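## Task

Take the black plate out of work nest N3 and place it in the yellow waste bin W1, which is loose on the bench. Apart from the bins, every other item on the bench must finish where it began. The plate must be wholly inside W1 before release, W1 must stand upright on the bench at the end, nothing may rest in place only because the robot holds it, and the gripper must open and withdraw at the end.

## Robot and tools

Robot: a single FANUC CRX-5iA six-joint arm carrying a Robotiq 2F-140 two-finger gripper, with one wrist camera, cam_wrist (616x616 pixels). Its base may sit slightly tilted on the table. Loose objects can occasionally be nudged by an outside disturbance.

Scene frame: origin on the table surface straight beneath the arm base; +z up; +y to the left when facing along +x. Results report end_effector_position (metres) and end_effector_quat_wxyz in this frame. That position is the point between the pads when closed; the reported value can be off, more so at long reach. The fingers point along the gripper's +z and open and close along its y. Closed fingertips reach about 33 mm past that point, fully open about 9 mm; closing pushes the tips about 24 mm further out, so keep that clearance above surfaces.

execute_actions(actions, pictures). actions holds at most one item. An empty list only reports the state (with pictures). An item with "rows" is a motion of 3 to 15 control steps (each 1/30 s, default 15); one row is used per step and the final row repeats if rows run short. An item with only "steps" (up to 300) is a wait that commands nothing. pictures: true adds camera images to any result. A rejected call sends nothing.

Each row has 9 numbers in [-1, 1], one list for the single arm, in this order: dJ1 waist, dJ2 shoulder, dJ3 elbow, dJ4 forearm roll, dJ5 wrist pitch, dJ6 wrist roll, gripper position, gripper force_limit, gripper speed. The six joint entries are offsets, not poses: they are measured from the joint angles in the most recent result that printed them (before any such result, and for later calls within one reply, from where the arm is when the motion begins), never from the previous row. Scale: 1.0 equals 1.983 rad for J1 and J2, 2.38 rad for J3, 2.975 rad for J4, J5 and J6. So all-zero joint entries drive the arm back to those reference angles; they do not hold still. Joint ranges (rad): J1 -3.491..3.491, J2 -3.140..3.140, J3 -1.187..4.328, J4 -3.316..3.316, J5 -3.140..3.140, J6 -3.927..3.927. A call asking more than 0.010 rad beyond a range is refused; true ends may differ by 0.010 rad and overshooting commands are clipped, sometimes reported as "joint sent to its limit".

The gripper entries are absolute settings. position: +1 fully open (140 mm), pads touch near -0.8, -1 closes until blocked. force_limit: about 14 N at -1, 60 N at 0, 107 N at +1. speed: roughly 30, 140, 250 mm/s at -1, 0, +1.

Motion limits: joint target speed caps of 2.62 (J1, J2), 3.14 (J3), 3.93 (J4-J6) rad/s with a 0.5 s ramp; targets stay within 0.805, 0.966 and 1.21 rad of the measured angles for those groups, and are pulled back if they would move the gripper more than 70 mm from where it is. Big moves therefore need several calls.

Timing: the simulation keeps running while the operator thinks and writes, and the arm continues toward the latest row until it stalls. The last 3 steps of each motion run after its result is returned.

Result lines: Joint positions and Joint velocities in column order (rad, rad/s). object_status: 0 moving, 1 blocked while opening, 2 blocked while closing (a grip), 3 reached target or pads met (thin item may still be held). position_measured is in counts, 3 open to 230 closed, not linear. HELD marks steps where a row was not fully sent; "joint command not followed" means the clearance check altered targets (mounts count as arm). To tighten a grip at status 2, raise force_limit and change position slightly, e.g. -1 to -0.98. MOTOR HOT warns of heating under load; an OVER-TEMPERATURE FAULT brakes the arm until it cools.

Faults: a joint torque reaching its load limit (152 N m for J1-J3, 38 for J4-J6, held weight included) or any external force of 150 N on the arm, tool or load stops the arm for 10 s and drops the rest of the call.

zoom_image(camera, region): enlarged view of a box [x0, y0, x1, y1] in pixels of the latest cam_wrist image, at most 504x504. read_manual(section) returns only licence text. finished_scene(scene) ends the given scene permanently, reports success and gives the next task.

Avoid: knocking anything off the table (ends the scene), tipping W1, disturbing other bench items, dropping or slamming the plate, hard collisions, and stops. Prefer smooth, economical motion; release only when the plate is fully inside W1, then open and back away.

Each tool is called after "Call:" as name([rows], argument=value, ...), one row to a line, values as JSON.

## Session

Call:
execute_actions(actions=[])

Scene clock: 0.00 s of 7200.00 s.
end_effector_position=(+0.8078, -0.3031, +0.2021) position_measured=3 object_status=3 end_effector_quat_wxyz=(-0.011, +0.906, +0.423, -0.006)
Joint positions: [-0.08   1.459  1.411  0.114 -1.415  2.622]
Joint velocities: [ 0.     0.    -0.001 -0.    -0.    -0.001]

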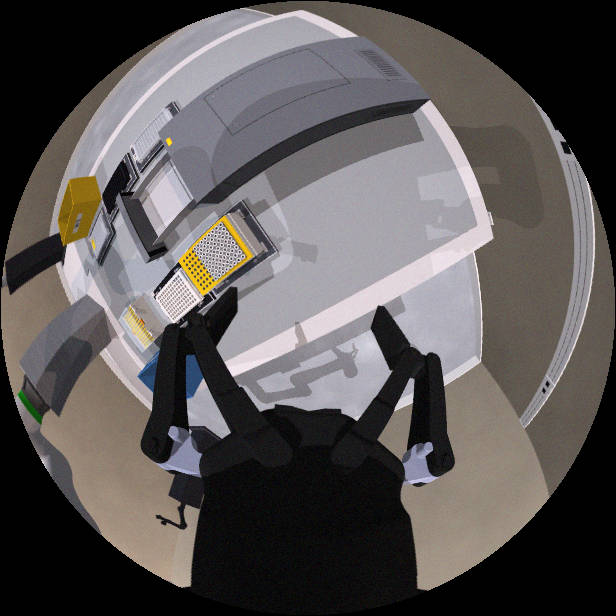

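Call:
execute_actions([
  {"rows":[[0.25,-0.454,-0.378,0,0,0,1,0,0]],"steps":15},
])

Call:
execute_actions([
  {"steps":60},
], pictures=true)

Scene clock: 0.60 s of 7200.00 s.
end_effector_position=(+0.8286, -0.2151, +0.2905) position_measured=3 object_status=3 end_effector_quat_wxyz=(-0.015, +0.880, +0.475, -0.000)
Joint positions: [ 0.036  1.257  1.199  0.114 -1.415  2.622]
Joint velocities: [ 0.362 -0.665 -0.654 -0.001  0.    -0.   ]
Steps of this call (steps 1 to 6: nothing new was sent; steps 7 to 18: the first 12 steps of this action). Readings (joint positions | what the end effector reports):
7: [-0.080 1.459 1.411 0.114 -1.415 2.622] | position_measured=3 object_status=3
8: [-0.079 1.457 1.408 0.114 -1.415 2.622] | position_measured=3 object_status=3
10: [-0.066 1.436 1.384 0.114 -1.415 2.622] | position_measured=3 object_status=3
14: [-0.012 1.346 1.287 0.114 -1.415 2.622] | position_measured=3 object_status=3
18: the state above

Scene clock: 2.60 s of 7200.00 s.
end_effector_position=(+0.7200, +0.0247, +0.5673) position_measured=3 object_status=3 end_effector_quat_wxyz=(-0.018, +0.776, +0.629, +0.035)
Joint positions: [ 0.415  0.558  0.511  0.114 -1.415  2.622]
Joint velocities: [ 0.     0.     0.001  0.    -0.    -0.001]
Kept back: nothing.
Steps of this call (steps 1 to 3: the last 3 steps of your previous action; steps 4 to 45: the robot went on to your last target; steps 46 to 60: nothing new was sent). Readings (joint positions | what the end effector reports):
1: [0.049 1.234 1.177 0.114 -1.415 2.622] | position_measured=3 object_status=3
2: [0.061 1.212 1.155 0.114 -1.415 2.622] | position_measured=3 object_status=3
4: [0.085 1.166 1.110 0.114 -1.415 2.622] | position_measured=3 object_status=3
8: [0.135 1.074 1.019 0.114 -1.415 2.622] | position_measured=3 object_status=3
60: the state above
The arm was judged still, so your last target was given up. Only a new action makes it travel on or press farther. Fingers that are still opening or closing keep moving.

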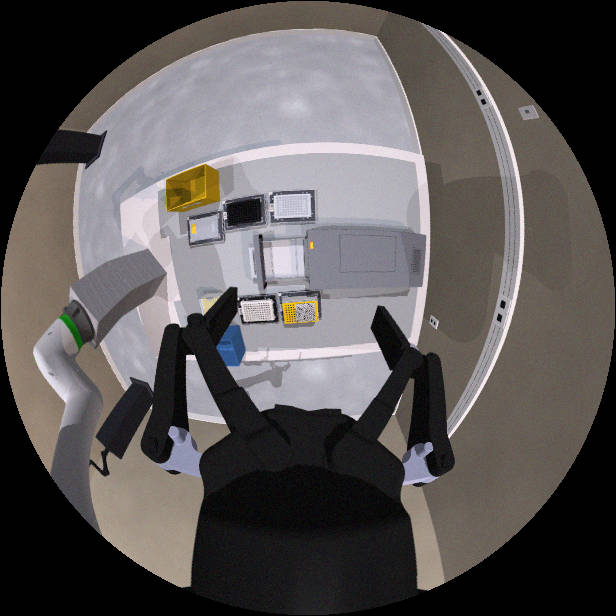

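Call:
execute_actions([
  {"rows":[[0.275,-0.08,-0.336,0.026,0.163,-0.18,1,0,0]],"steps":15},
])

Call:
execute_actions([
  {"steps":50},
], pictures=true)

Scene clock: 3.40 s of 7200.00 s.
end_effector_position=(+0.6621, +0.1248, +0.5164) position_measured=3 object_status=3 end_effector_quat_wxyz=(-0.019, +0.766, +0.642, +0.023)
Joint positions: [ 0.581  0.51   0.268  0.137 -1.268  2.46 ]
Joint velocities: [ 0.542 -0.158 -0.793  0.077  0.48  -0.528]
Steps of this call (steps 1 to 12: nothing new was sent; steps 13 to 24: the first 12 steps of this action). Readings (joint positions | what the end effector reports):
13: [0.416 0.558 0.511 0.114 -1.415 2.622] | position_measured=3 object_status=3
14: [0.417 0.558 0.508 0.114 -1.414 2.621] | position_measured=3 object_status=3
16: [0.435 0.552 0.482 0.117 -1.398 2.603] | position_measured=3 object_status=3
20: [0.508 0.531 0.375 0.127 -1.333 2.531] | position_measured=3 object_status=3
24: the state above

Scene clock: 5.07 s of 7200.00 s.
end_effector_position=(+0.4570, +0.2586, +0.4079) position_measured=3 object_status=3 end_effector_quat_wxyz=(-0.011, +0.736, +0.676, -0.000)
Joint positions: [ 0.961  0.4   -0.289  0.191 -0.93   2.087]
Joint velocities: [-0.  0.  0.  0. -0.  0.]
Kept back: nothing.
Steps of this call (steps 1 to 3: the last 3 steps of your previous action; steps 4 to 45: the robot went on to your last target; steps 46 to 50: nothing new was sent). Readings (joint positions | what the end effector reports):
1: [0.599 0.505 0.241 0.140 -1.252 2.442] | position_measured=3 object_status=3
2: [0.618 0.499 0.214 0.143 -1.235 2.424] | position_measured=3 object_status=3
4: [0.655 0.489 0.160 0.148 -1.203 2.388] | position_measured=3 object_status=3
8: [0.729 0.467 0.051 0.158 -1.136 2.314] | position_measured=3 object_status=3
50: the state above
The arm was judged still, so your last target was given up. Only a new action makes it travel on or press farther. Fingers that are still opening or closing keep moving.

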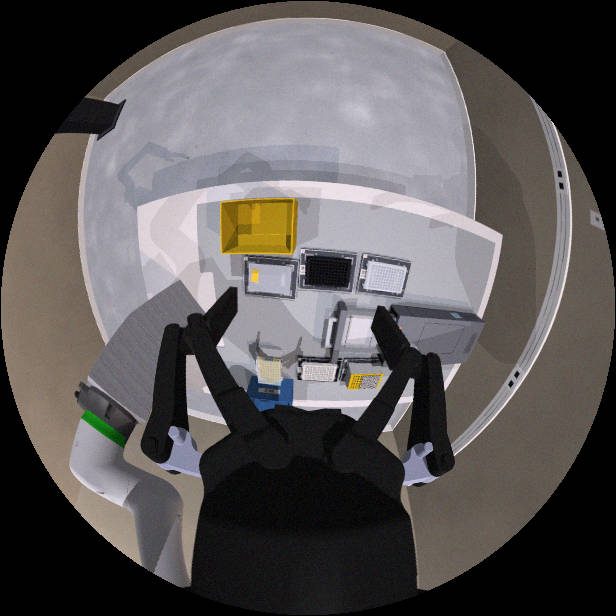

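Call:
execute_actions([
  {"rows":[[-0.022,0.271,0.113,0.02,0.089,-0.511,1,0,0]],"steps":15},
])

Call:
execute_actions([
  {"steps":40},
], pictures=true)

Scene clock: 5.60 s of 7200.00 s.
end_effector_position=(+0.4846, +0.2939, +0.3430) position_measured=3 object_status=3 end_effector_quat_wxyz=(-0.009, +0.870, +0.493, -0.003)
Joint positions: [ 0.946  0.588 -0.194  0.212 -0.837  1.62 ]
Joint velocities: [-0.055  0.673  0.335  0.074  0.33  -1.979]
Steps of this call (steps 1 to 4: nothing new was sent; steps 5 to 16: the first 12 steps of this action). Readings (joint positions | what the end effector reports):
5: [0.961 0.400 -0.289 0.191 -0.930 2.087] | position_measured=3 object_status=3
6: [0.961 0.401 -0.288 0.191 -0.929 2.083] | position_measured=3 object_status=3
8: [0.960 0.415 -0.281 0.193 -0.922 2.050] | position_measured=3 object_status=3
12: [0.954 0.491 -0.243 0.201 -0.885 1.879] | position_measured=3 object_status=3
16: the state above

Scene clock: 6.93 s of 7200.00 s.
end_effector_position=(+0.5119, +0.3413, +0.1970) position_measured=3 object_status=3 end_effector_quat_wxyz=(-0.007, +1.000, +0.003, -0.009)
Joint positions: [ 0.917  0.937 -0.02   0.251 -0.665  0.567]
Joint velocities: [-0.    -0.     0.001  0.002  0.     0.001]
Kept back: nothing.
Steps of this call (steps 1 to 3: the last 3 steps of your previous action; steps 4 to 40: the robot went on to your last target). Readings (joint positions | what the end effector reports):
1: [0.944 0.611 -0.183 0.215 -0.826 1.552] | position_measured=3 object_status=3
2: [0.942 0.633 -0.172 0.217 -0.815 1.484] | position_measured=3 object_status=3
4: [0.938 0.678 -0.149 0.222 -0.793 1.348] | position_measured=3 object_status=3
8: [0.931 0.768 -0.104 0.232 -0.749 1.079] | position_measured=3 object_status=3
40: the state above

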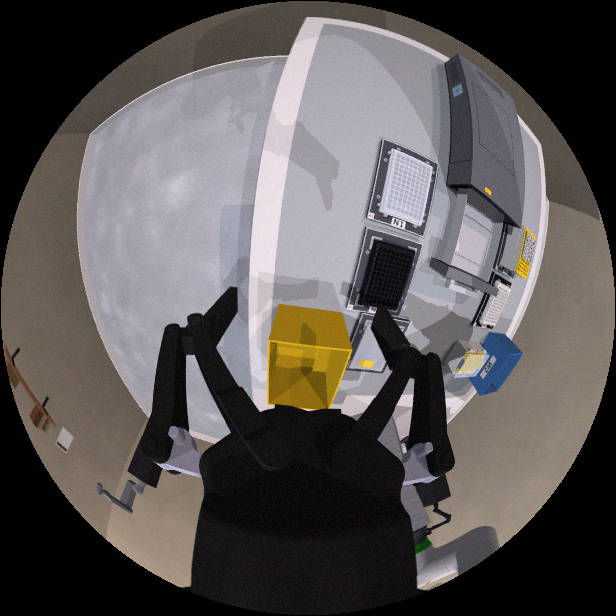

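Call:
execute_actions([
  {"rows":[[-0.105,0.035,-0.104,0.08,0.1086,-0.018,1,0,0]],"steps":15},
])

Call:
execute_actions([
  {"steps":30},
], pictures=true)

Scene clock: 7.57 s of 7200.00 s.
end_effector_position=(+0.5053, +0.2304, +0.1113) position_measured=3 object_status=3 end_effector_quat_wxyz=(-0.002, +1.000, +0.002, -0.007)
Joint positions: [ 0.748  0.993 -0.221  0.444 -0.403  0.523]
Joint velocities: [-0.507  0.171 -0.6    0.567  0.774 -0.128]
Steps of this call (steps 1 to 7: the robot went on to your last target; steps 8 to 19: the first 12 steps of this action). Readings (joint positions | what the end effector reports):
8: [0.917 0.937 -0.020 0.251 -0.665 0.567] | position_measured=3 object_status=3
9: [0.915 0.938 -0.022 0.253 -0.661 0.566] | position_measured=3 object_status=3
11: [0.895 0.944 -0.047 0.277 -0.630 0.561] | position_measured=3 object_status=3
15: [0.821 0.969 -0.134 0.361 -0.516 0.542] | position_measured=3 object_status=3
19: the state above

Scene clock: 8.57 s of 7200.00 s.
end_effector_position=(+0.4948, +0.2088, +0.0940) position_measured=3 object_status=3 end_effector_quat_wxyz=(-0.006, +1.000, +0.004, -0.011)
Joint positions: [ 0.709  1.006 -0.267  0.489 -0.342  0.513]
Joint velocities: [ 0.    -0.     0.001  0.001  0.    -0.002]
Kept back: nothing.
Steps of this call (steps 1 to 3: the last 3 steps of your previous action; steps 4 to 30: the robot went on to your last target). Readings (joint positions | what the end effector reports):
1: [0.733 0.999 -0.239 0.461 -0.379 0.519] | position_measured=3 object_status=3
2: [0.721 1.003 -0.253 0.475 -0.361 0.516] | position_measured=3 object_status=3
4: [0.710 1.006 -0.266 0.487 -0.344 0.514] | position_measured=3 object_status=3
8: [0.709 1.006 -0.267 0.489 -0.342 0.513] | position_measured=3 object_status=3
30: the state above
The arm was judged still, so your last target was given up. Only a new action makes it travel on or press farther. Fingers that are still opening or closing keep moving.

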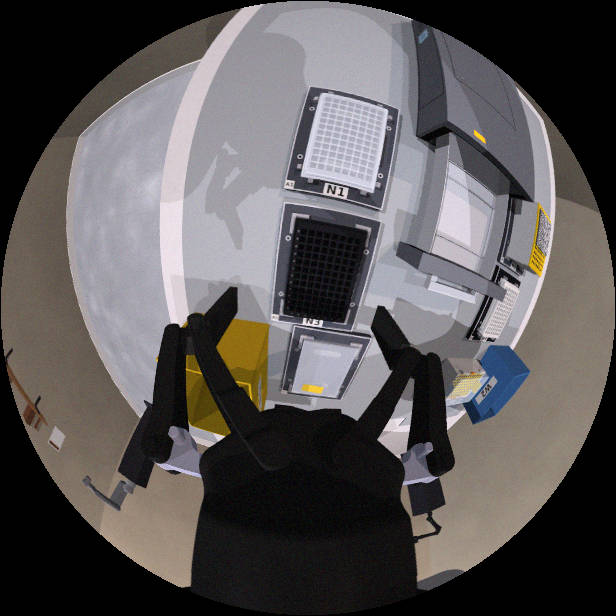

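Call:
execute_actions([
  {"rows":[[-0.0315,0.043,0.033,0.0084,0.0064,0.013,1,0,0]],"steps":15},
])

Call:
execute_actions([
  {"steps":15},
], pictures=true)

Scene clock: 9.13 s of 7200.00 s.
end_effector_position=(+0.5183, +0.1935, +0.0579) position_measured=3 object_status=3 end_effector_quat_wxyz=(-0.008, +1.000, +0.005, -0.010)
Joint positions: [ 0.647  1.092 -0.189  0.514 -0.323  0.552]
Joint velocities: [-0.    -0.     0.001 -0.     0.     0.002]
Steps of this call (steps 1 to 5: nothing new was sent; steps 6 to 17: the first 12 steps of this action). Readings (joint positions | what the end effector reports):
6: [0.709 1.007 -0.267 0.489 -0.342 0.513] | position_measured=3 object_status=3
7: [0.707 1.009 -0.265 0.490 -0.342 0.514] | position_measured=3 object_status=3
9: [0.692 1.030 -0.245 0.496 -0.337 0.524] | position_measured=3 object_status=3
13: [0.649 1.088 -0.192 0.513 -0.324 0.550] | position_measured=3 object_status=3
17: the state above

Scene clock: 9.63 s of 7200.00 s.
end_effector_position=(+0.5183, +0.1935, +0.0579) position_measured=3 object_status=3 end_effector_quat_wxyz=(-0.008, +1.000, +0.005, -0.010)
Joint positions: [ 0.647  1.092 -0.189  0.514 -0.323  0.552]
Joint velocities: [-0.001 -0.    -0.    -0.001  0.    -0.001]
Kept back: nothing.
Steps of this call (steps 1 to 3: the last 3 steps of your previous action; steps 4 to 15: the robot went on to your last target). Readings (joint positions | what the end effector reports):
1: [0.647 1.092 -0.189 0.514 -0.323 0.552] | position_measured=3 object_status=3
2: [0.647 1.092 -0.189 0.514 -0.323 0.552] | position_measured=3 object_status=3
4: [0.647 1.092 -0.189 0.514 -0.323 0.552] | position_measured=3 object_status=3
8: [0.647 1.092 -0.189 0.514 -0.323 0.552] | position_measured=3 object_status=3
15: the state above
The arm was judged still, so your last target was given up. Only a new action makes it travel on or press farther. Fingers that are still opening or closing keep moving.

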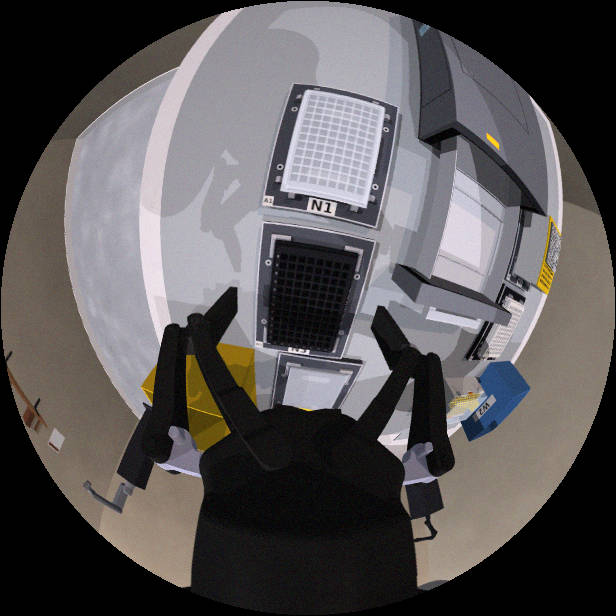

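Call:
execute_actions([
  {"rows":[[-0.003,0,0,0,0,0,0.45,0,0],[-0.003,0,0,0,0,0,0.45,0,0],[-0.003,0,0,0,0,0,0.45,0,0],[-0.003,0,0,0,0,0,0.45,0,0],[-0.003,0,0,0,0,0,0.45,0,0],[-0.003,0,0,0,0,0,0.45,0,0],[-0.003,0,0,0,0,0,0.45,0,0],[-0.003,0,0,0,0,0,0.45,0,0],[-0.003,0.016,0.007,0.002,0.0047,0,0.45,0,0]],"steps":15},
])

Call:
execute_actions([
  {"steps":12},
], pictures=true)

Scene clock: 10.20 s of 7200.00 s.
end_effector_position=(+0.5175, +0.1926, +0.0487) position_measured=72 object_status=0 end_effector_quat_wxyz=(-0.008, +1.000, +0.004, -0.011)
Joint positions: [ 0.641  1.111 -0.178  0.517 -0.315  0.552]
Joint velocities: [-0.     0.279  0.132  0.046  0.114  0.001]
Steps of this call (steps 1 to 5: nothing new was sent; steps 6 to 17: the first 12 steps of this action). Readings (joint positions | what the end effector reports):
6: [0.646 1.092 -0.189 0.514 -0.323 0.552] | position_measured=3 object_status=0
7: [0.645 1.092 -0.189 0.514 -0.323 0.552] | position_measured=5 object_status=0
9: [0.641 1.092 -0.189 0.514 -0.323 0.552] | position_measured=21 object_status=0
13: [0.641 1.092 -0.189 0.514 -0.323 0.552] | position_measured=51 object_status=0
17: the state above

Scene clock: 10.60 s of 7200.00 s.
end_effector_position=(+0.5164, +0.1941, +0.0435) position_measured=72 object_status=3 end_effector_quat_wxyz=(-0.009, +1.000, +0.006, -0.012)
Joint positions: [ 0.641  1.123 -0.172  0.52  -0.309  0.552]
Joint velocities: [ 0.    -0.    -0.     0.001 -0.     0.001]
Kept back: nothing.
Steps of this call (steps 1 to 3: the last 3 steps of your previous action; steps 4 to 12: the robot went on to your last target). Readings (joint positions | what the end effector reports):
1: [0.641 1.119 -0.175 0.519 -0.311 0.552] | position_measured=72 object_status=0
2: [0.641 1.122 -0.173 0.519 -0.310 0.552] | position_measured=72 object_status=0
4: [0.641 1.123 -0.172 0.520 -0.309 0.552] | position_measured=72 object_status=0
8: [0.641 1.123 -0.172 0.520 -0.309 0.552] | position_measured=72 object_status=3
12: the state above

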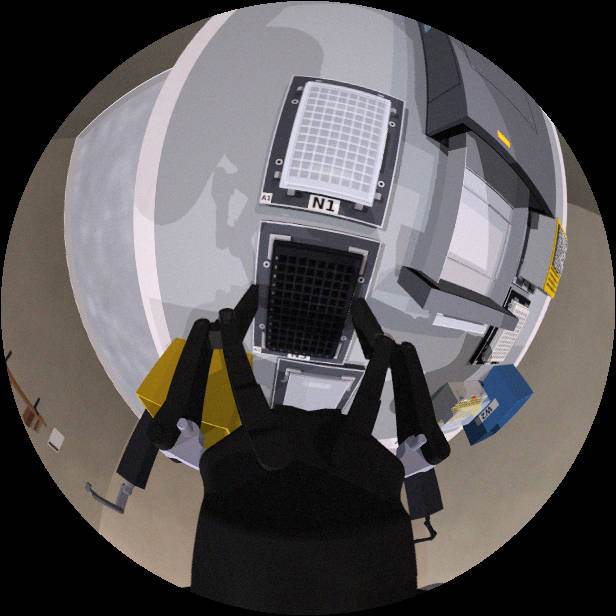

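Call:
execute_actions([
  {"rows":[[-0.0076,0,0,0,0,0.004,0.45,0,0],[-0.0076,0,0,0,0,0.004,0.45,0,0],[-0.0076,0,0,0,0,0.004,0.45,0,0],[-0.0076,0,0,0,0,0.004,0.45,0,0],[-0.0076,0,0,0,0,0.004,0.45,0,0],[-0.0076,0,0,0,0,0.004,0.45,0,0],[-0.0076,0.007,0.003,0.001,0.002,0.004,0.45,0,0]],"steps":15},
], pictures=true)

Call:
execute_actions([
  {"rows":[[0,0,0,0,0,0,-1,0,-0.5]],"steps":15},
])

Call:
execute_actions([
  {"steps":10},
], pictures=true)

Scene clock: 11.10 s of 7200.00 s.
end_effector_position=(+0.5171, +0.1871, +0.0366) position_measured=72 object_status=3 end_effector_quat_wxyz=(-0.009, +1.000, +0.006, -0.014)
Joint positions: [ 0.626  1.136 -0.165  0.523 -0.305  0.564]
Joint velocities: [ 0.     0.008  0.006  0.003  0.008 -0.   ]
Steps of this call (steps 1 to 3: the robot went on to your last target; steps 4 to 15: the first 12 steps of this action). Readings (joint positions | what the end effector reports):
4: [0.641 1.123 -0.172 0.520 -0.309 0.552] | position_measured=72 object_status=3
5: [0.638 1.123 -0.172 0.520 -0.309 0.554] | position_measured=72 object_status=3
7: [0.628 1.123 -0.172 0.520 -0.309 0.561] | position_measured=72 object_status=3
11: [0.626 1.126 -0.171 0.520 -0.308 0.564] | position_measured=72 object_status=3
15: the state above

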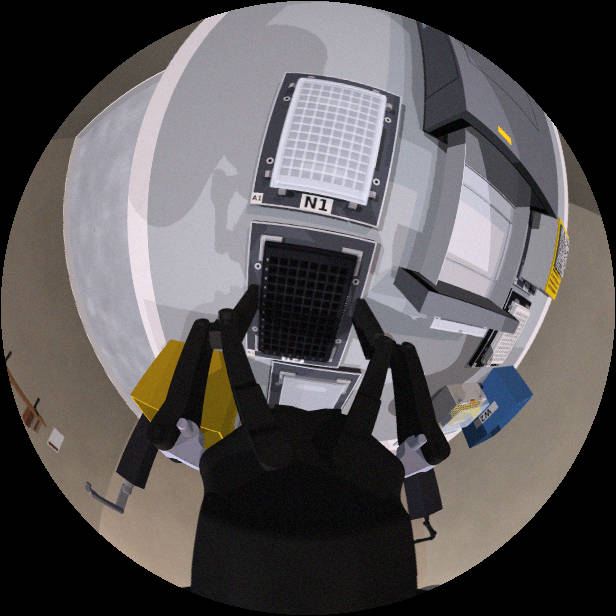

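Scene clock: 21.30 s of 7200.00 s.
end_effector_position=(+0.5185, +0.1909, +0.0411) position_measured=104 object_status=2 end_effector_quat_wxyz=(-0.007, +1.000, +0.010, -0.013)
Joint positions: [ 0.634  1.129 -0.165  0.523 -0.313  0.564]
Joint velocities: [-0.  0. -0.  0. -0.  0.]
FORCE FAULT: contact force on the arm reached its limit, and the arm stopped for 10 seconds. The contact can be on any part of the arm, not only on its tool. The arm's remaining commands of this call were not run. The arm holds still and accepts commands again. Move the arm away from the contact; if what it grips holds it there, let go first. Pushing or pulling that hard again can fault the arm again.
Kept back: nothing.
The stop began at step 6 of this call (marked STOPPED below). From that step on the arm followed nothing that you had sent. 13 steps, steps kept back included, did not run and will not run. Nothing is kept back now, and the robot has no last target.
Steps of this call (steps 1 to 3: the last 3 steps of your previous action; steps 4 to 5: the first 2 steps of this action, its rows measured from where the robot was after step 3; steps 6 to 306: the stop). Readings (joint positions | what the end effector reports):
3: [0.626 1.137 -0.165 0.523 -0.304 0.564] | position_measured=72 object_status=3
4: [0.626 1.137 -0.165 0.523 -0.304 0.564] | position_measured=72 object_status=0
5: [0.626 1.136 -0.165 0.523 -0.307 0.564] | position_measured=74 object_status=0
6: [0.626 1.134 -0.165 0.523 -0.311 0.564] | position_measured=78 object_status=0 STOPPED
7: [0.626 1.134 -0.165 0.523 -0.312 0.564] | position_measured=83 object_status=0
11: [0.626 1.132 -0.165 0.523 -0.313 0.564] | position_measured=87 object_status=0
306: the state above

Scene clock: 21.33 s of 7200.00 s.
end_effector_position=(+0.5185, +0.1910, +0.0411) position_measured=104 object_status=2 end_effector_quat_wxyz=(-0.007, +1.000, +0.010, -0.013)
Joint positions: [ 0.634  1.129 -0.165  0.523 -0.313  0.564]
Joint velocities: [ 0. -0.  0. -0.  0. -0.]
Kept back: nothing.
A stop began in an earlier call of the same reply, so what this call sent did not run. Send another action.
Steps of this call (step 1: nothing new was sent). Readings (joint positions | what the end effector reports):
1: the state above

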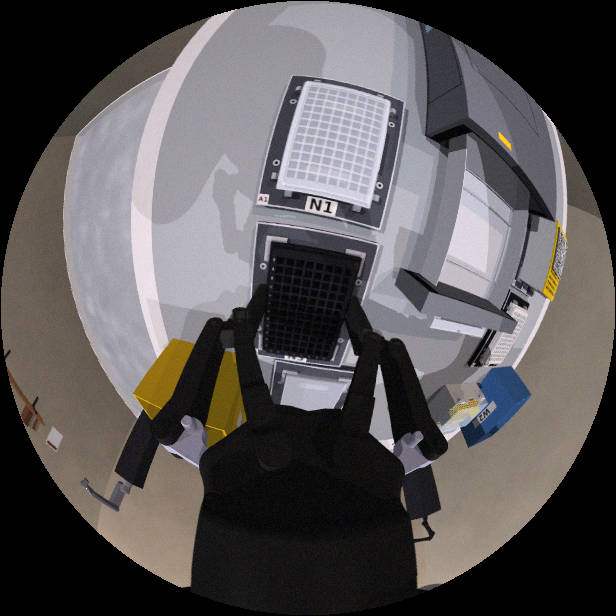

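Call:
execute_actions([
  {"rows":[[0,-0.032,-0.014,-0.004,-0.0094,0,-1,0,-0.5]],"steps":15},
])

Call:
execute_actions([
  {"rows":[[0,-0.151,-0.134,-0.038,-0.0128,0.04,-1,0,-0.5]],"steps":15},
])

Call:
execute_actions([
  {"steps":15},
])

Call:
execute_actions([
  {"rows":[[0.2426,0,0,0,0,-0.161,-1,0,-0.5]],"steps":15},
])

Call:
execute_actions([
  {"steps":25},
], pictures=true)

Scene clock: 22.03 s of 7200.00 s.
end_effector_position=(+0.5234, +0.1830, +0.0687) position_measured=105 object_status=2 end_effector_quat_wxyz=(-0.004, +1.000, +0.002, -0.009)
Joint positions: [ 0.634  1.066 -0.198  0.511 -0.341  0.564]
Joint velocities: [ 0.    -0.002 -0.001  0.001  0.    -0.   ]
Steps of this call (steps 1 to 9: nothing new was sent; steps 10 to 21: the first 12 steps of this action). Readings (joint positions | what the end effector reports):
10: [0.634 1.129 -0.165 0.523 -0.313 0.564] | position_measured=104 object_status=2
11: [0.634 1.127 -0.166 0.523 -0.313 0.564] | position_measured=104 object_status=2
13: [0.634 1.107 -0.177 0.518 -0.323 0.564] | position_measured=105 object_status=2
17: [0.634 1.066 -0.198 0.511 -0.341 0.564] | position_measured=105 object_status=2
21: the state above

Scene clock: 22.53 s of 7200.00 s.
end_effector_position=(+0.4545, +0.1287, +0.1389) position_measured=105 object_status=2 end_effector_quat_wxyz=(+0.003, +0.999, +0.008, -0.036)
Joint positions: [ 0.634  0.839 -0.44   0.425 -0.37   0.654]
Joint velocities: [ 0.    -0.718 -0.763 -0.268 -0.091  0.285]
Steps of this call (steps 1 to 3: the last 3 steps of your previous action; steps 4 to 15: the first 12 steps of this action, its rows measured from where the robot was after step 3). Readings (joint positions | what the end effector reports):
3: [0.634 1.066 -0.198 0.511 -0.341 0.564] | position_measured=105 object_status=2
4: [0.634 1.066 -0.198 0.511 -0.341 0.564] | position_measured=105 object_status=2
5: [0.634 1.063 -0.201 0.510 -0.341 0.565] | position_measured=105 object_status=2
7: [0.634 1.042 -0.224 0.502 -0.344 0.573] | position_measured=105 object_status=2
11: [0.634 0.941 -0.331 0.464 -0.357 0.613] | position_measured=105 object_status=2
15: the state above

Scene clock: 23.03 s of 7200.00 s.
end_effector_position=(+0.4288, +0.1104, +0.1588) position_measured=105 object_status=2 end_effector_quat_wxyz=(+0.005, +0.999, +0.010, -0.044)
Joint positions: [ 0.634  0.766 -0.517  0.398 -0.379  0.683]
Joint velocities: [ 0.001 -0.     0.    -0.002 -0.    -0.001]
Kept back: nothing.
Steps of this call (steps 1 to 3: the last 3 steps of your previous action; steps 4 to 15: the robot went on to your last target). Readings (joint positions | what the end effector reports):
1: [0.634 0.816 -0.465 0.417 -0.373 0.663] | position_measured=105 object_status=2
2: [0.634 0.797 -0.485 0.409 -0.375 0.671] | position_measured=105 object_status=2
4: [0.634 0.772 -0.511 0.400 -0.378 0.680] | position_measured=105 object_status=2
8: [0.634 0.767 -0.517 0.398 -0.379 0.683] | position_measured=105 object_status=2
15: the state above

Scene clock: 23.43 s of 7200.00 s.
end_effector_position=(+0.4009, +0.2149, +0.1772) position_measured=105 object_status=2 end_effector_quat_wxyz=(+0.001, +1.000, +0.009, -0.026)
Joint positions: [ 0.871  0.766 -0.517  0.398 -0.379  0.447]
Joint velocities: [ 0.809 -0.001 -0.     0.    -0.001 -0.801]
Steps of this call (steps 1 to 12: the first 12 steps of this action). Readings (joint positions | what the end effector reports):
1: [0.634 0.766 -0.517 0.398 -0.379 0.683] | position_measured=105 object_status=2
2: [0.637 0.766 -0.517 0.398 -0.379 0.681] | position_measured=105 object_status=2
4: [0.658 0.766 -0.517 0.398 -0.379 0.659] | position_measured=105 object_status=2
8: [0.762 0.766 -0.517 0.398 -0.379 0.556] | position_measured=105 object_status=2
12: the state above

Scene clock: 24.27 s of 7200.00 s.
end_effector_position=(+0.3471, +0.3123, +0.1974) position_measured=105 object_status=2 end_effector_quat_wxyz=(-0.008, +1.000, +0.008, -0.009)
Joint positions: [ 1.116  0.766 -0.517  0.398 -0.379  0.204]
Joint velocities: [-0.     0.     0.001  0.    -0.     0.001]
Kept back: nothing.
Steps of this call (steps 1 to 3: the last 3 steps of your previous action; steps 4 to 25: the robot went on to your last target). Readings (joint positions | what the end effector reports):
1: [0.899 0.766 -0.517 0.398 -0.379 0.420] | position_measured=105 object_status=2
2: [0.926 0.766 -0.517 0.398 -0.379 0.393] | position_measured=105 object_status=2
4: [0.981 0.766 -0.517 0.398 -0.379 0.338] | position_measured=105 object_status=2
8: [1.080 0.766 -0.517 0.398 -0.379 0.239] | position_measured=105 object_status=2
25: the state above

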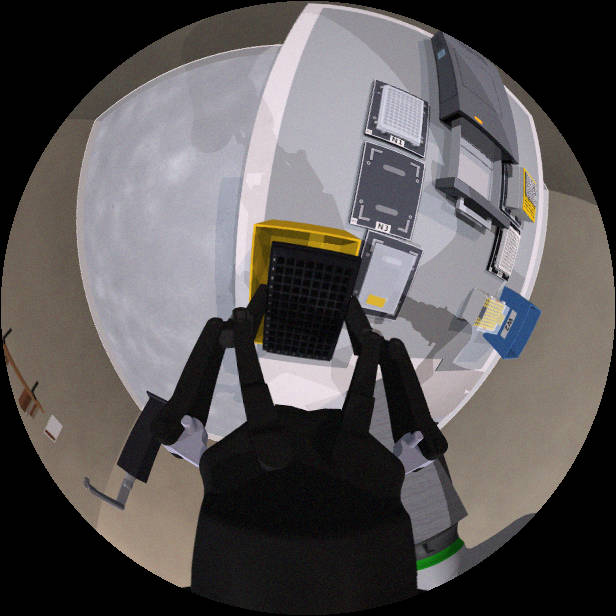

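Call:
execute_actions([
  {"rows":[[-0.005,0.068,0.0042,0.0585,0.0376,-0.0555,-1,0,-0.5]],"steps":15},
])

Call:
execute_actions([
  {"steps":10},
], pictures=true)

Scene clock: 24.90 s of 7200.00 s.
end_effector_position=(+0.3385, +0.3277, +0.1440) position_measured=105 object_status=2 end_effector_quat_wxyz=(-0.008, +1.000, +0.012, -0.010)
Joint positions: [ 1.106  0.901 -0.507  0.572 -0.267  0.039]
Joint velocities: [ 0.     0.     0.003  0.009  0.004 -0.009]
Steps of this call (steps 1 to 7: the robot went on to your last target; steps 8 to 19: the first 12 steps of this action). Readings (joint positions | what the end effector reports):
8: [1.116 0.766 -0.517 0.398 -0.379 0.204] | position_measured=105 object_status=2
9: [1.116 0.768 -0.517 0.401 -0.377 0.201] | position_measured=105 object_status=2
11: [1.114 0.789 -0.515 0.429 -0.359 0.174] | position_measured=105 object_status=2
15: [1.108 0.877 -0.509 0.540 -0.287 0.068] | position_measured=105 object_status=2
19: the state above

Scene clock: 25.23 s of 7200.00 s.
end_effector_position=(+0.3385, +0.3277, +0.1439) position_measured=105 object_status=2 end_effector_quat_wxyz=(-0.008, +1.000, +0.012, -0.010)
Joint positions: [ 1.106  0.901 -0.507  0.572 -0.267  0.039]
Joint velocities: [-0.  0. -0.  0.  0.  0.]
Kept back: nothing.
Steps of this call (steps 1 to 3: the last 3 steps of your previous action; steps 4 to 10: the robot went on to your last target). Readings (joint positions | what the end effector reports):
1: [1.106 0.901 -0.507 0.572 -0.267 0.039] | position_measured=105 object_status=2
2: [1.106 0.901 -0.507 0.572 -0.267 0.039] | position_measured=105 object_status=2
4: [1.106 0.901 -0.507 0.572 -0.267 0.039] | position_measured=105 object_status=2
8: [1.106 0.901 -0.507 0.572 -0.267 0.039] | position_measured=105 object_status=2
10: the state above

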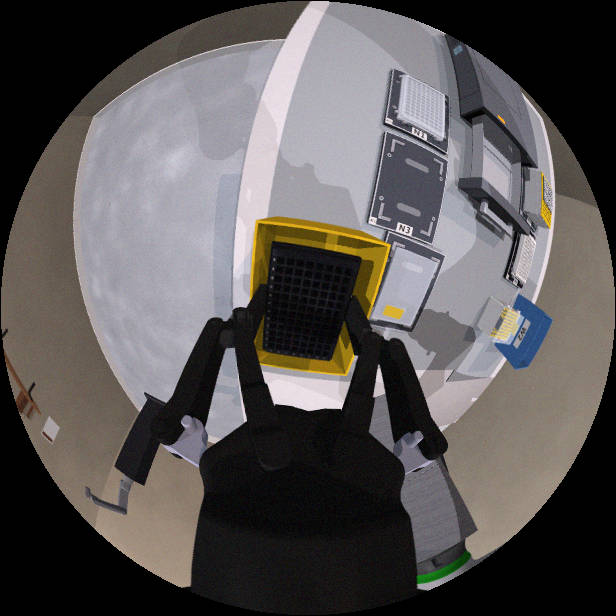

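Call:
execute_actions([
  {"rows":[[-0.0444,0.068,0.0147,0.026,0.0363,0.003,-1,0,-0.5]],"steps":15},
])

Call:
execute_actions([
  {"steps":10},
], pictures=true)

Scene clock: 25.80 s of 7200.00 s.
end_effector_position=(+0.3358, +0.3143, +0.0824) position_measured=105 object_status=2 end_effector_quat_wxyz=(-0.019, +0.999, +0.017, -0.034)
Joint positions: [ 1.018  1.036 -0.472  0.649 -0.159  0.048]
Joint velocities: [ 0.    -0.001  0.003  0.005  0.005  0.   ]
Steps of this call (steps 1 to 5: the robot went on to your last target; steps 6 to 17: the first 12 steps of this action). Readings (joint positions | what the end effector reports):
6: [1.106 0.901 -0.507 0.572 -0.267 0.039] | position_measured=105 object_status=2
7: [1.104 0.904 -0.507 0.573 -0.265 0.039] | position_measured=105 object_status=2
9: [1.090 0.925 -0.501 0.586 -0.248 0.040] | position_measured=105 object_status=2
13: [1.033 1.012 -0.479 0.635 -0.179 0.046] | position_measured=105 object_status=2
17: the state above

Scene clock: 26.13 s of 7200.00 s.
end_effector_position=(+0.3359, +0.3144, +0.0824) position_measured=105 object_status=2 end_effector_quat_wxyz=(-0.019, +0.999, +0.017, -0.034)
Joint positions: [ 1.018  1.036 -0.472  0.649 -0.159  0.048]
Joint velocities: [-0.    -0.001  0.    -0.001  0.    -0.001]
Kept back: nothing.
Steps of this call (steps 1 to 3: the last 3 steps of your previous action; steps 4 to 10: the robot went on to your last target). Readings (joint positions | what the end effector reports):
1: [1.018 1.036 -0.472 0.649 -0.159 0.048] | position_measured=105 object_status=2
2: [1.018 1.036 -0.472 0.649 -0.159 0.048] | position_measured=105 object_status=2
4: [1.018 1.036 -0.472 0.649 -0.159 0.048] | position_measured=105 object_status=2
8: [1.018 1.036 -0.472 0.649 -0.159 0.048] | position_measured=105 object_status=2
10: the state above

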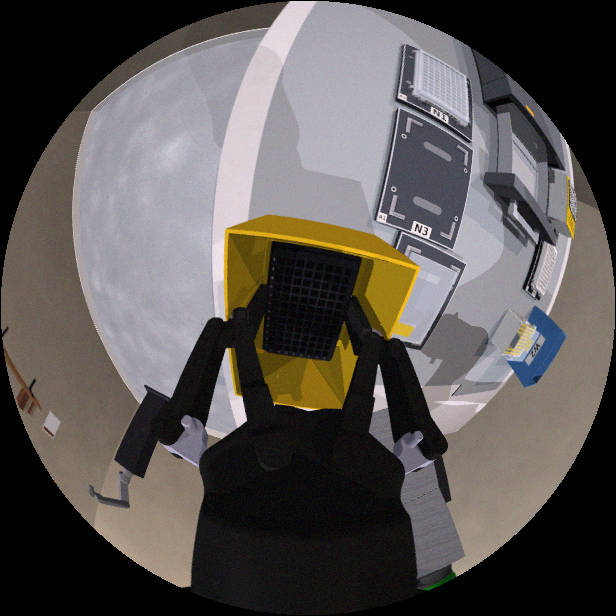

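Inside. Release slightly and retreat.

Call:
execute_actions([
  {"rows":[[0,0,0,0,0,0,0.36,0,-0.5]],"steps":12},
])

Call:
execute_actions([
  {"rows":[[0.0494,-0.136,-0.019,-0.0845,-0.074,0.052,0.36,0,-0.5]],"steps":15},
])

Call:
execute_actions([
  {"steps":15},
], pictures=true)

Scene clock: 26.50 s of 7200.00 s.
end_effector_position=(+0.3359, +0.3144, +0.0824) position_measured=93 object_status=0 end_effector_quat_wxyz=(-0.019, +0.999, +0.017, -0.034)
Joint positions: [ 1.018  1.036 -0.472  0.649 -0.159  0.048]
Joint velocities: [-0.001 -0.001  0.001 -0.001 -0.    -0.   ]
Steps of this call (steps 1 to 2: the robot went on to your last target; steps 3 to 11: the first 9 steps of this action). Readings (joint positions | what the end effector reports):
3: [1.018 1.036 -0.472 0.649 -0.159 0.048] | position_measured=105 object_status=0
4: [1.018 1.036 -0.472 0.649 -0.159 0.048] | position_measured=105 object_status=0
6: [1.018 1.036 -0.472 0.649 -0.159 0.048] | position_measured=95 object_status=0
10: [1.018 1.036 -0.472 0.649 -0.159 0.048] | position_measured=93 object_status=0
11: the state above

Scene clock: 27.00 s of 7200.00 s.
end_effector_position=(+0.3493, +0.3130, +0.1828) position_measured=93 object_status=1 end_effector_quat_wxyz=(-0.008, +1.000, +0.009, -0.009)
Joint positions: [ 1.103  0.802 -0.511  0.431 -0.35   0.182]
Joint velocities: [ 0.205 -0.564 -0.095 -0.521 -0.458  0.32 ]
Steps of this call (steps 1 to 3: the last 3 steps of your previous action; steps 4 to 15: the first 12 steps of this action, its rows measured from where the robot was after step 3). Readings (joint positions | what the end effector reports):
3: [1.018 1.036 -0.472 0.649 -0.159 0.048] | position_measured=93 object_status=0
4: [1.018 1.036 -0.472 0.649 -0.159 0.048] | position_measured=93 object_status=0
5: [1.018 1.034 -0.472 0.647 -0.160 0.049] | position_measured=93 object_status=1
7: [1.026 1.013 -0.476 0.627 -0.178 0.062] | position_measured=93 object_status=1
11: [1.065 0.907 -0.494 0.529 -0.265 0.122] | position_measured=93 object_status=1
15: the state above

Scene clock: 27.50 s of 7200.00 s.
end_effector_position=(+0.3470, +0.3121, +0.1974) position_measured=93 object_status=1 end_effector_quat_wxyz=(-0.007, +1.000, +0.007, -0.009)
Joint positions: [ 1.116  0.766 -0.517  0.398 -0.379  0.202]
Joint velocities: [ 0.    -0.001 -0.    -0.    -0.     0.002]
Kept back: nothing.
Steps of this call (steps 1 to 3: the last 3 steps of your previous action; steps 4 to 15: the robot went on to your last target). Readings (joint positions | what the end effector reports):
1: [1.109 0.786 -0.514 0.416 -0.363 0.191] | position_measured=93 object_status=1
2: [1.113 0.774 -0.516 0.406 -0.373 0.198] | position_measured=93 object_status=1
4: [1.115 0.767 -0.517 0.398 -0.379 0.202] | position_measured=93 object_status=1
8: [1.116 0.767 -0.517 0.398 -0.379 0.202] | position_measured=93 object_status=1
15: the state above

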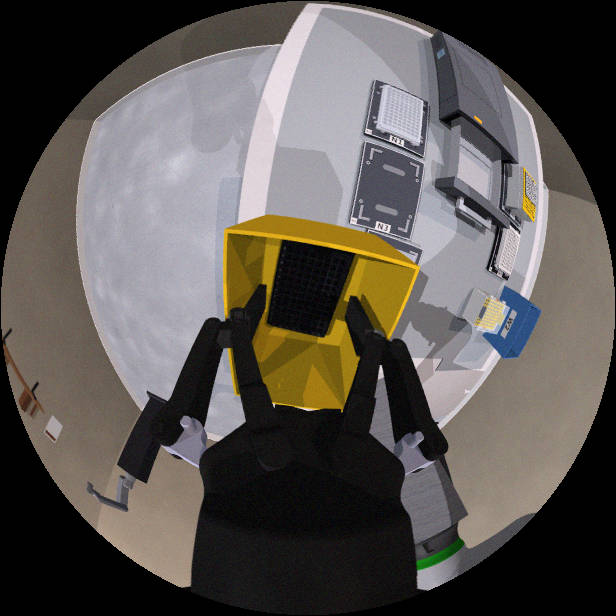

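Lifted the bin; lower it back, close fingers, then retreat.

Call:
execute_actions([
  {"rows":[[-0.0480,0.132,0.0185,0.082,0.072,-0.0505,0.36,0,-0.5]],"steps":15},
])

Call:
execute_actions([
  {"steps":15},
])

Call:
execute_actions([
  {"rows":[[0,0,0,0,0,0,0,0,0]],"steps":12},
])

Call:
execute_actions([
  {"rows":[[0.0494,-0.136,-0.019,-0.0845,-0.074,0.052,0,0,0]],"steps":15},
])

Call:
execute_actions([
  {"steps":15},
], pictures=true)

Scene clock: 28.00 s of 7200.00 s.
end_effector_position=(+0.3415, +0.3146, +0.0993) position_measured=93 object_status=1 end_effector_quat_wxyz=(-0.016, +0.999, +0.016, -0.028)
Joint positions: [ 1.032  0.997 -0.479  0.613 -0.191  0.07 ]
Joint velocities: [-0.192  0.526  0.088  0.483  0.426 -0.298]
Steps of this call (steps 1 to 3: the robot went on to your last target; steps 4 to 15: the first 12 steps of this action). Readings (joint positions | what the end effector reports):
4: [1.116 0.766 -0.517 0.398 -0.379 0.202] | position_measured=93 object_status=1
5: [1.115 0.768 -0.517 0.400 -0.379 0.201] | position_measured=93 object_status=1
7: [1.107 0.789 -0.513 0.420 -0.360 0.189] | position_measured=93 object_status=1
11: [1.068 0.896 -0.496 0.519 -0.273 0.128] | position_measured=93 object_status=1
15: the state above

Scene clock: 28.50 s of 7200.00 s.
end_effector_position=(+0.3372, +0.3147, +0.0859) position_measured=93 object_status=1 end_effector_quat_wxyz=(-0.019, +0.999, +0.017, -0.033)
Joint positions: [ 1.02   1.028 -0.473  0.642 -0.165  0.052]
Joint velocities: [ 0.     0.001  0.001  0.002 -0.    -0.001]
Kept back: nothing.
Steps of this call (steps 1 to 3: the last 3 steps of your previous action; steps 4 to 15: the robot went on to your last target). Readings (joint positions | what the end effector reports):
1: [1.026 1.013 -0.476 0.627 -0.178 0.061] | position_measured=93 object_status=1
2: [1.023 1.022 -0.474 0.636 -0.170 0.056] | position_measured=93 object_status=1
4: [1.021 1.028 -0.473 0.641 -0.166 0.052] | position_measured=93 object_status=1
8: [1.020 1.028 -0.473 0.642 -0.165 0.052] | position_measured=93 object_status=1
15: the state above

Scene clock: 28.80 s of 7200.00 s.
end_effector_position=(+0.3372, +0.3147, +0.0859) position_measured=129 object_status=0 end_effector_quat_wxyz=(-0.019, +0.999, +0.017, -0.033)
Joint positions: [ 1.02   1.028 -0.473  0.642 -0.165  0.052]
Joint velocities: [-0.    -0.     0.     0.     0.     0.001]
Steps of this call (steps 1 to 9: the first 9 steps of this action). Readings (joint positions | what the end effector reports):
1: [1.020 1.028 -0.473 0.642 -0.165 0.052] | position_measured=93 object_status=0
2: [1.020 1.028 -0.473 0.642 -0.165 0.052] | position_measured=93 object_status=0
4: [1.020 1.028 -0.473 0.642 -0.165 0.052] | position_measured=111 object_status=0
8: [1.020 1.028 -0.473 0.642 -0.165 0.052] | position_measured=129 object_status=0
9: the state above

Scene clock: 29.30 s of 7200.00 s.
end_effector_position=(+0.3490, +0.3131, +0.1861) position_measured=129 object_status=3 end_effector_quat_wxyz=(-0.008, +1.000, +0.008, -0.009)
Joint positions: [ 1.105  0.794 -0.513  0.424 -0.356  0.186]
Joint velocities: [ 0.205 -0.565 -0.094 -0.519 -0.458  0.321]
Steps of this call (steps 1 to 3: the last 3 steps of your previous action; steps 4 to 15: the first 12 steps of this action, its rows measured from where the robot was after step 3). Readings (joint positions | what the end effector reports):
3: [1.020 1.028 -0.473 0.642 -0.165 0.052] | position_measured=129 object_status=0
4: [1.020 1.028 -0.473 0.642 -0.165 0.052] | position_measured=129 object_status=0
5: [1.021 1.026 -0.474 0.640 -0.166 0.053] | position_measured=129 object_status=3
7: [1.029 1.005 -0.477 0.619 -0.184 0.066] | position_measured=129 object_status=3
11: [1.067 0.899 -0.495 0.521 -0.271 0.126] | position_measured=129 object_status=3
15: the state above

Scene clock: 29.80 s of 7200.00 s.
end_effector_position=(+0.3465, +0.3122, +0.2006) position_measured=129 object_status=3 end_effector_quat_wxyz=(-0.008, +1.000, +0.007, -0.009)
Joint positions: [ 1.118  0.758 -0.519  0.39  -0.385  0.207]
Joint velocities: [-0. -0.  0.  0. -0.  0.]
Kept back: nothing.
Steps of this call (steps 1 to 3: the last 3 steps of your previous action; steps 4 to 15: the robot went on to your last target). Readings (joint positions | what the end effector reports):
1: [1.111 0.778 -0.515 0.409 -0.370 0.196] | position_measured=129 object_status=3
2: [1.116 0.766 -0.517 0.398 -0.379 0.202] | position_measured=129 object_status=3
4: [1.118 0.759 -0.518 0.391 -0.385 0.206] | position_measured=129 object_status=3
8: [1.118 0.759 -0.519 0.390 -0.385 0.207] | position_measured=129 object_status=3
15: the state above

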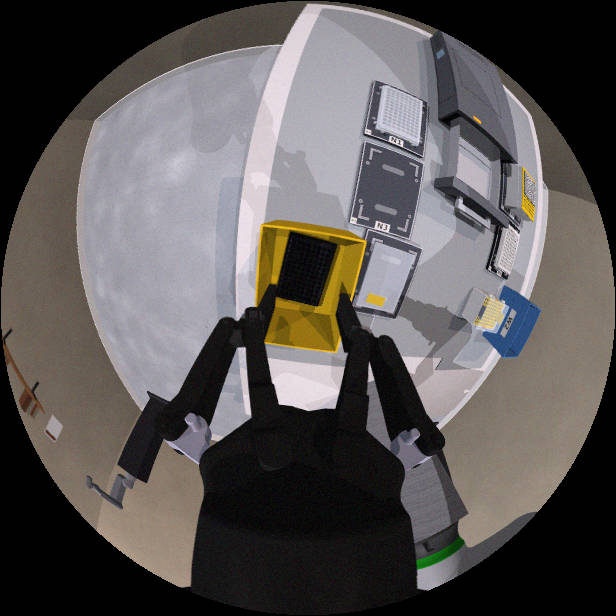

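Call:
finished_scene(scene=1)

The scene is finished: the task was done.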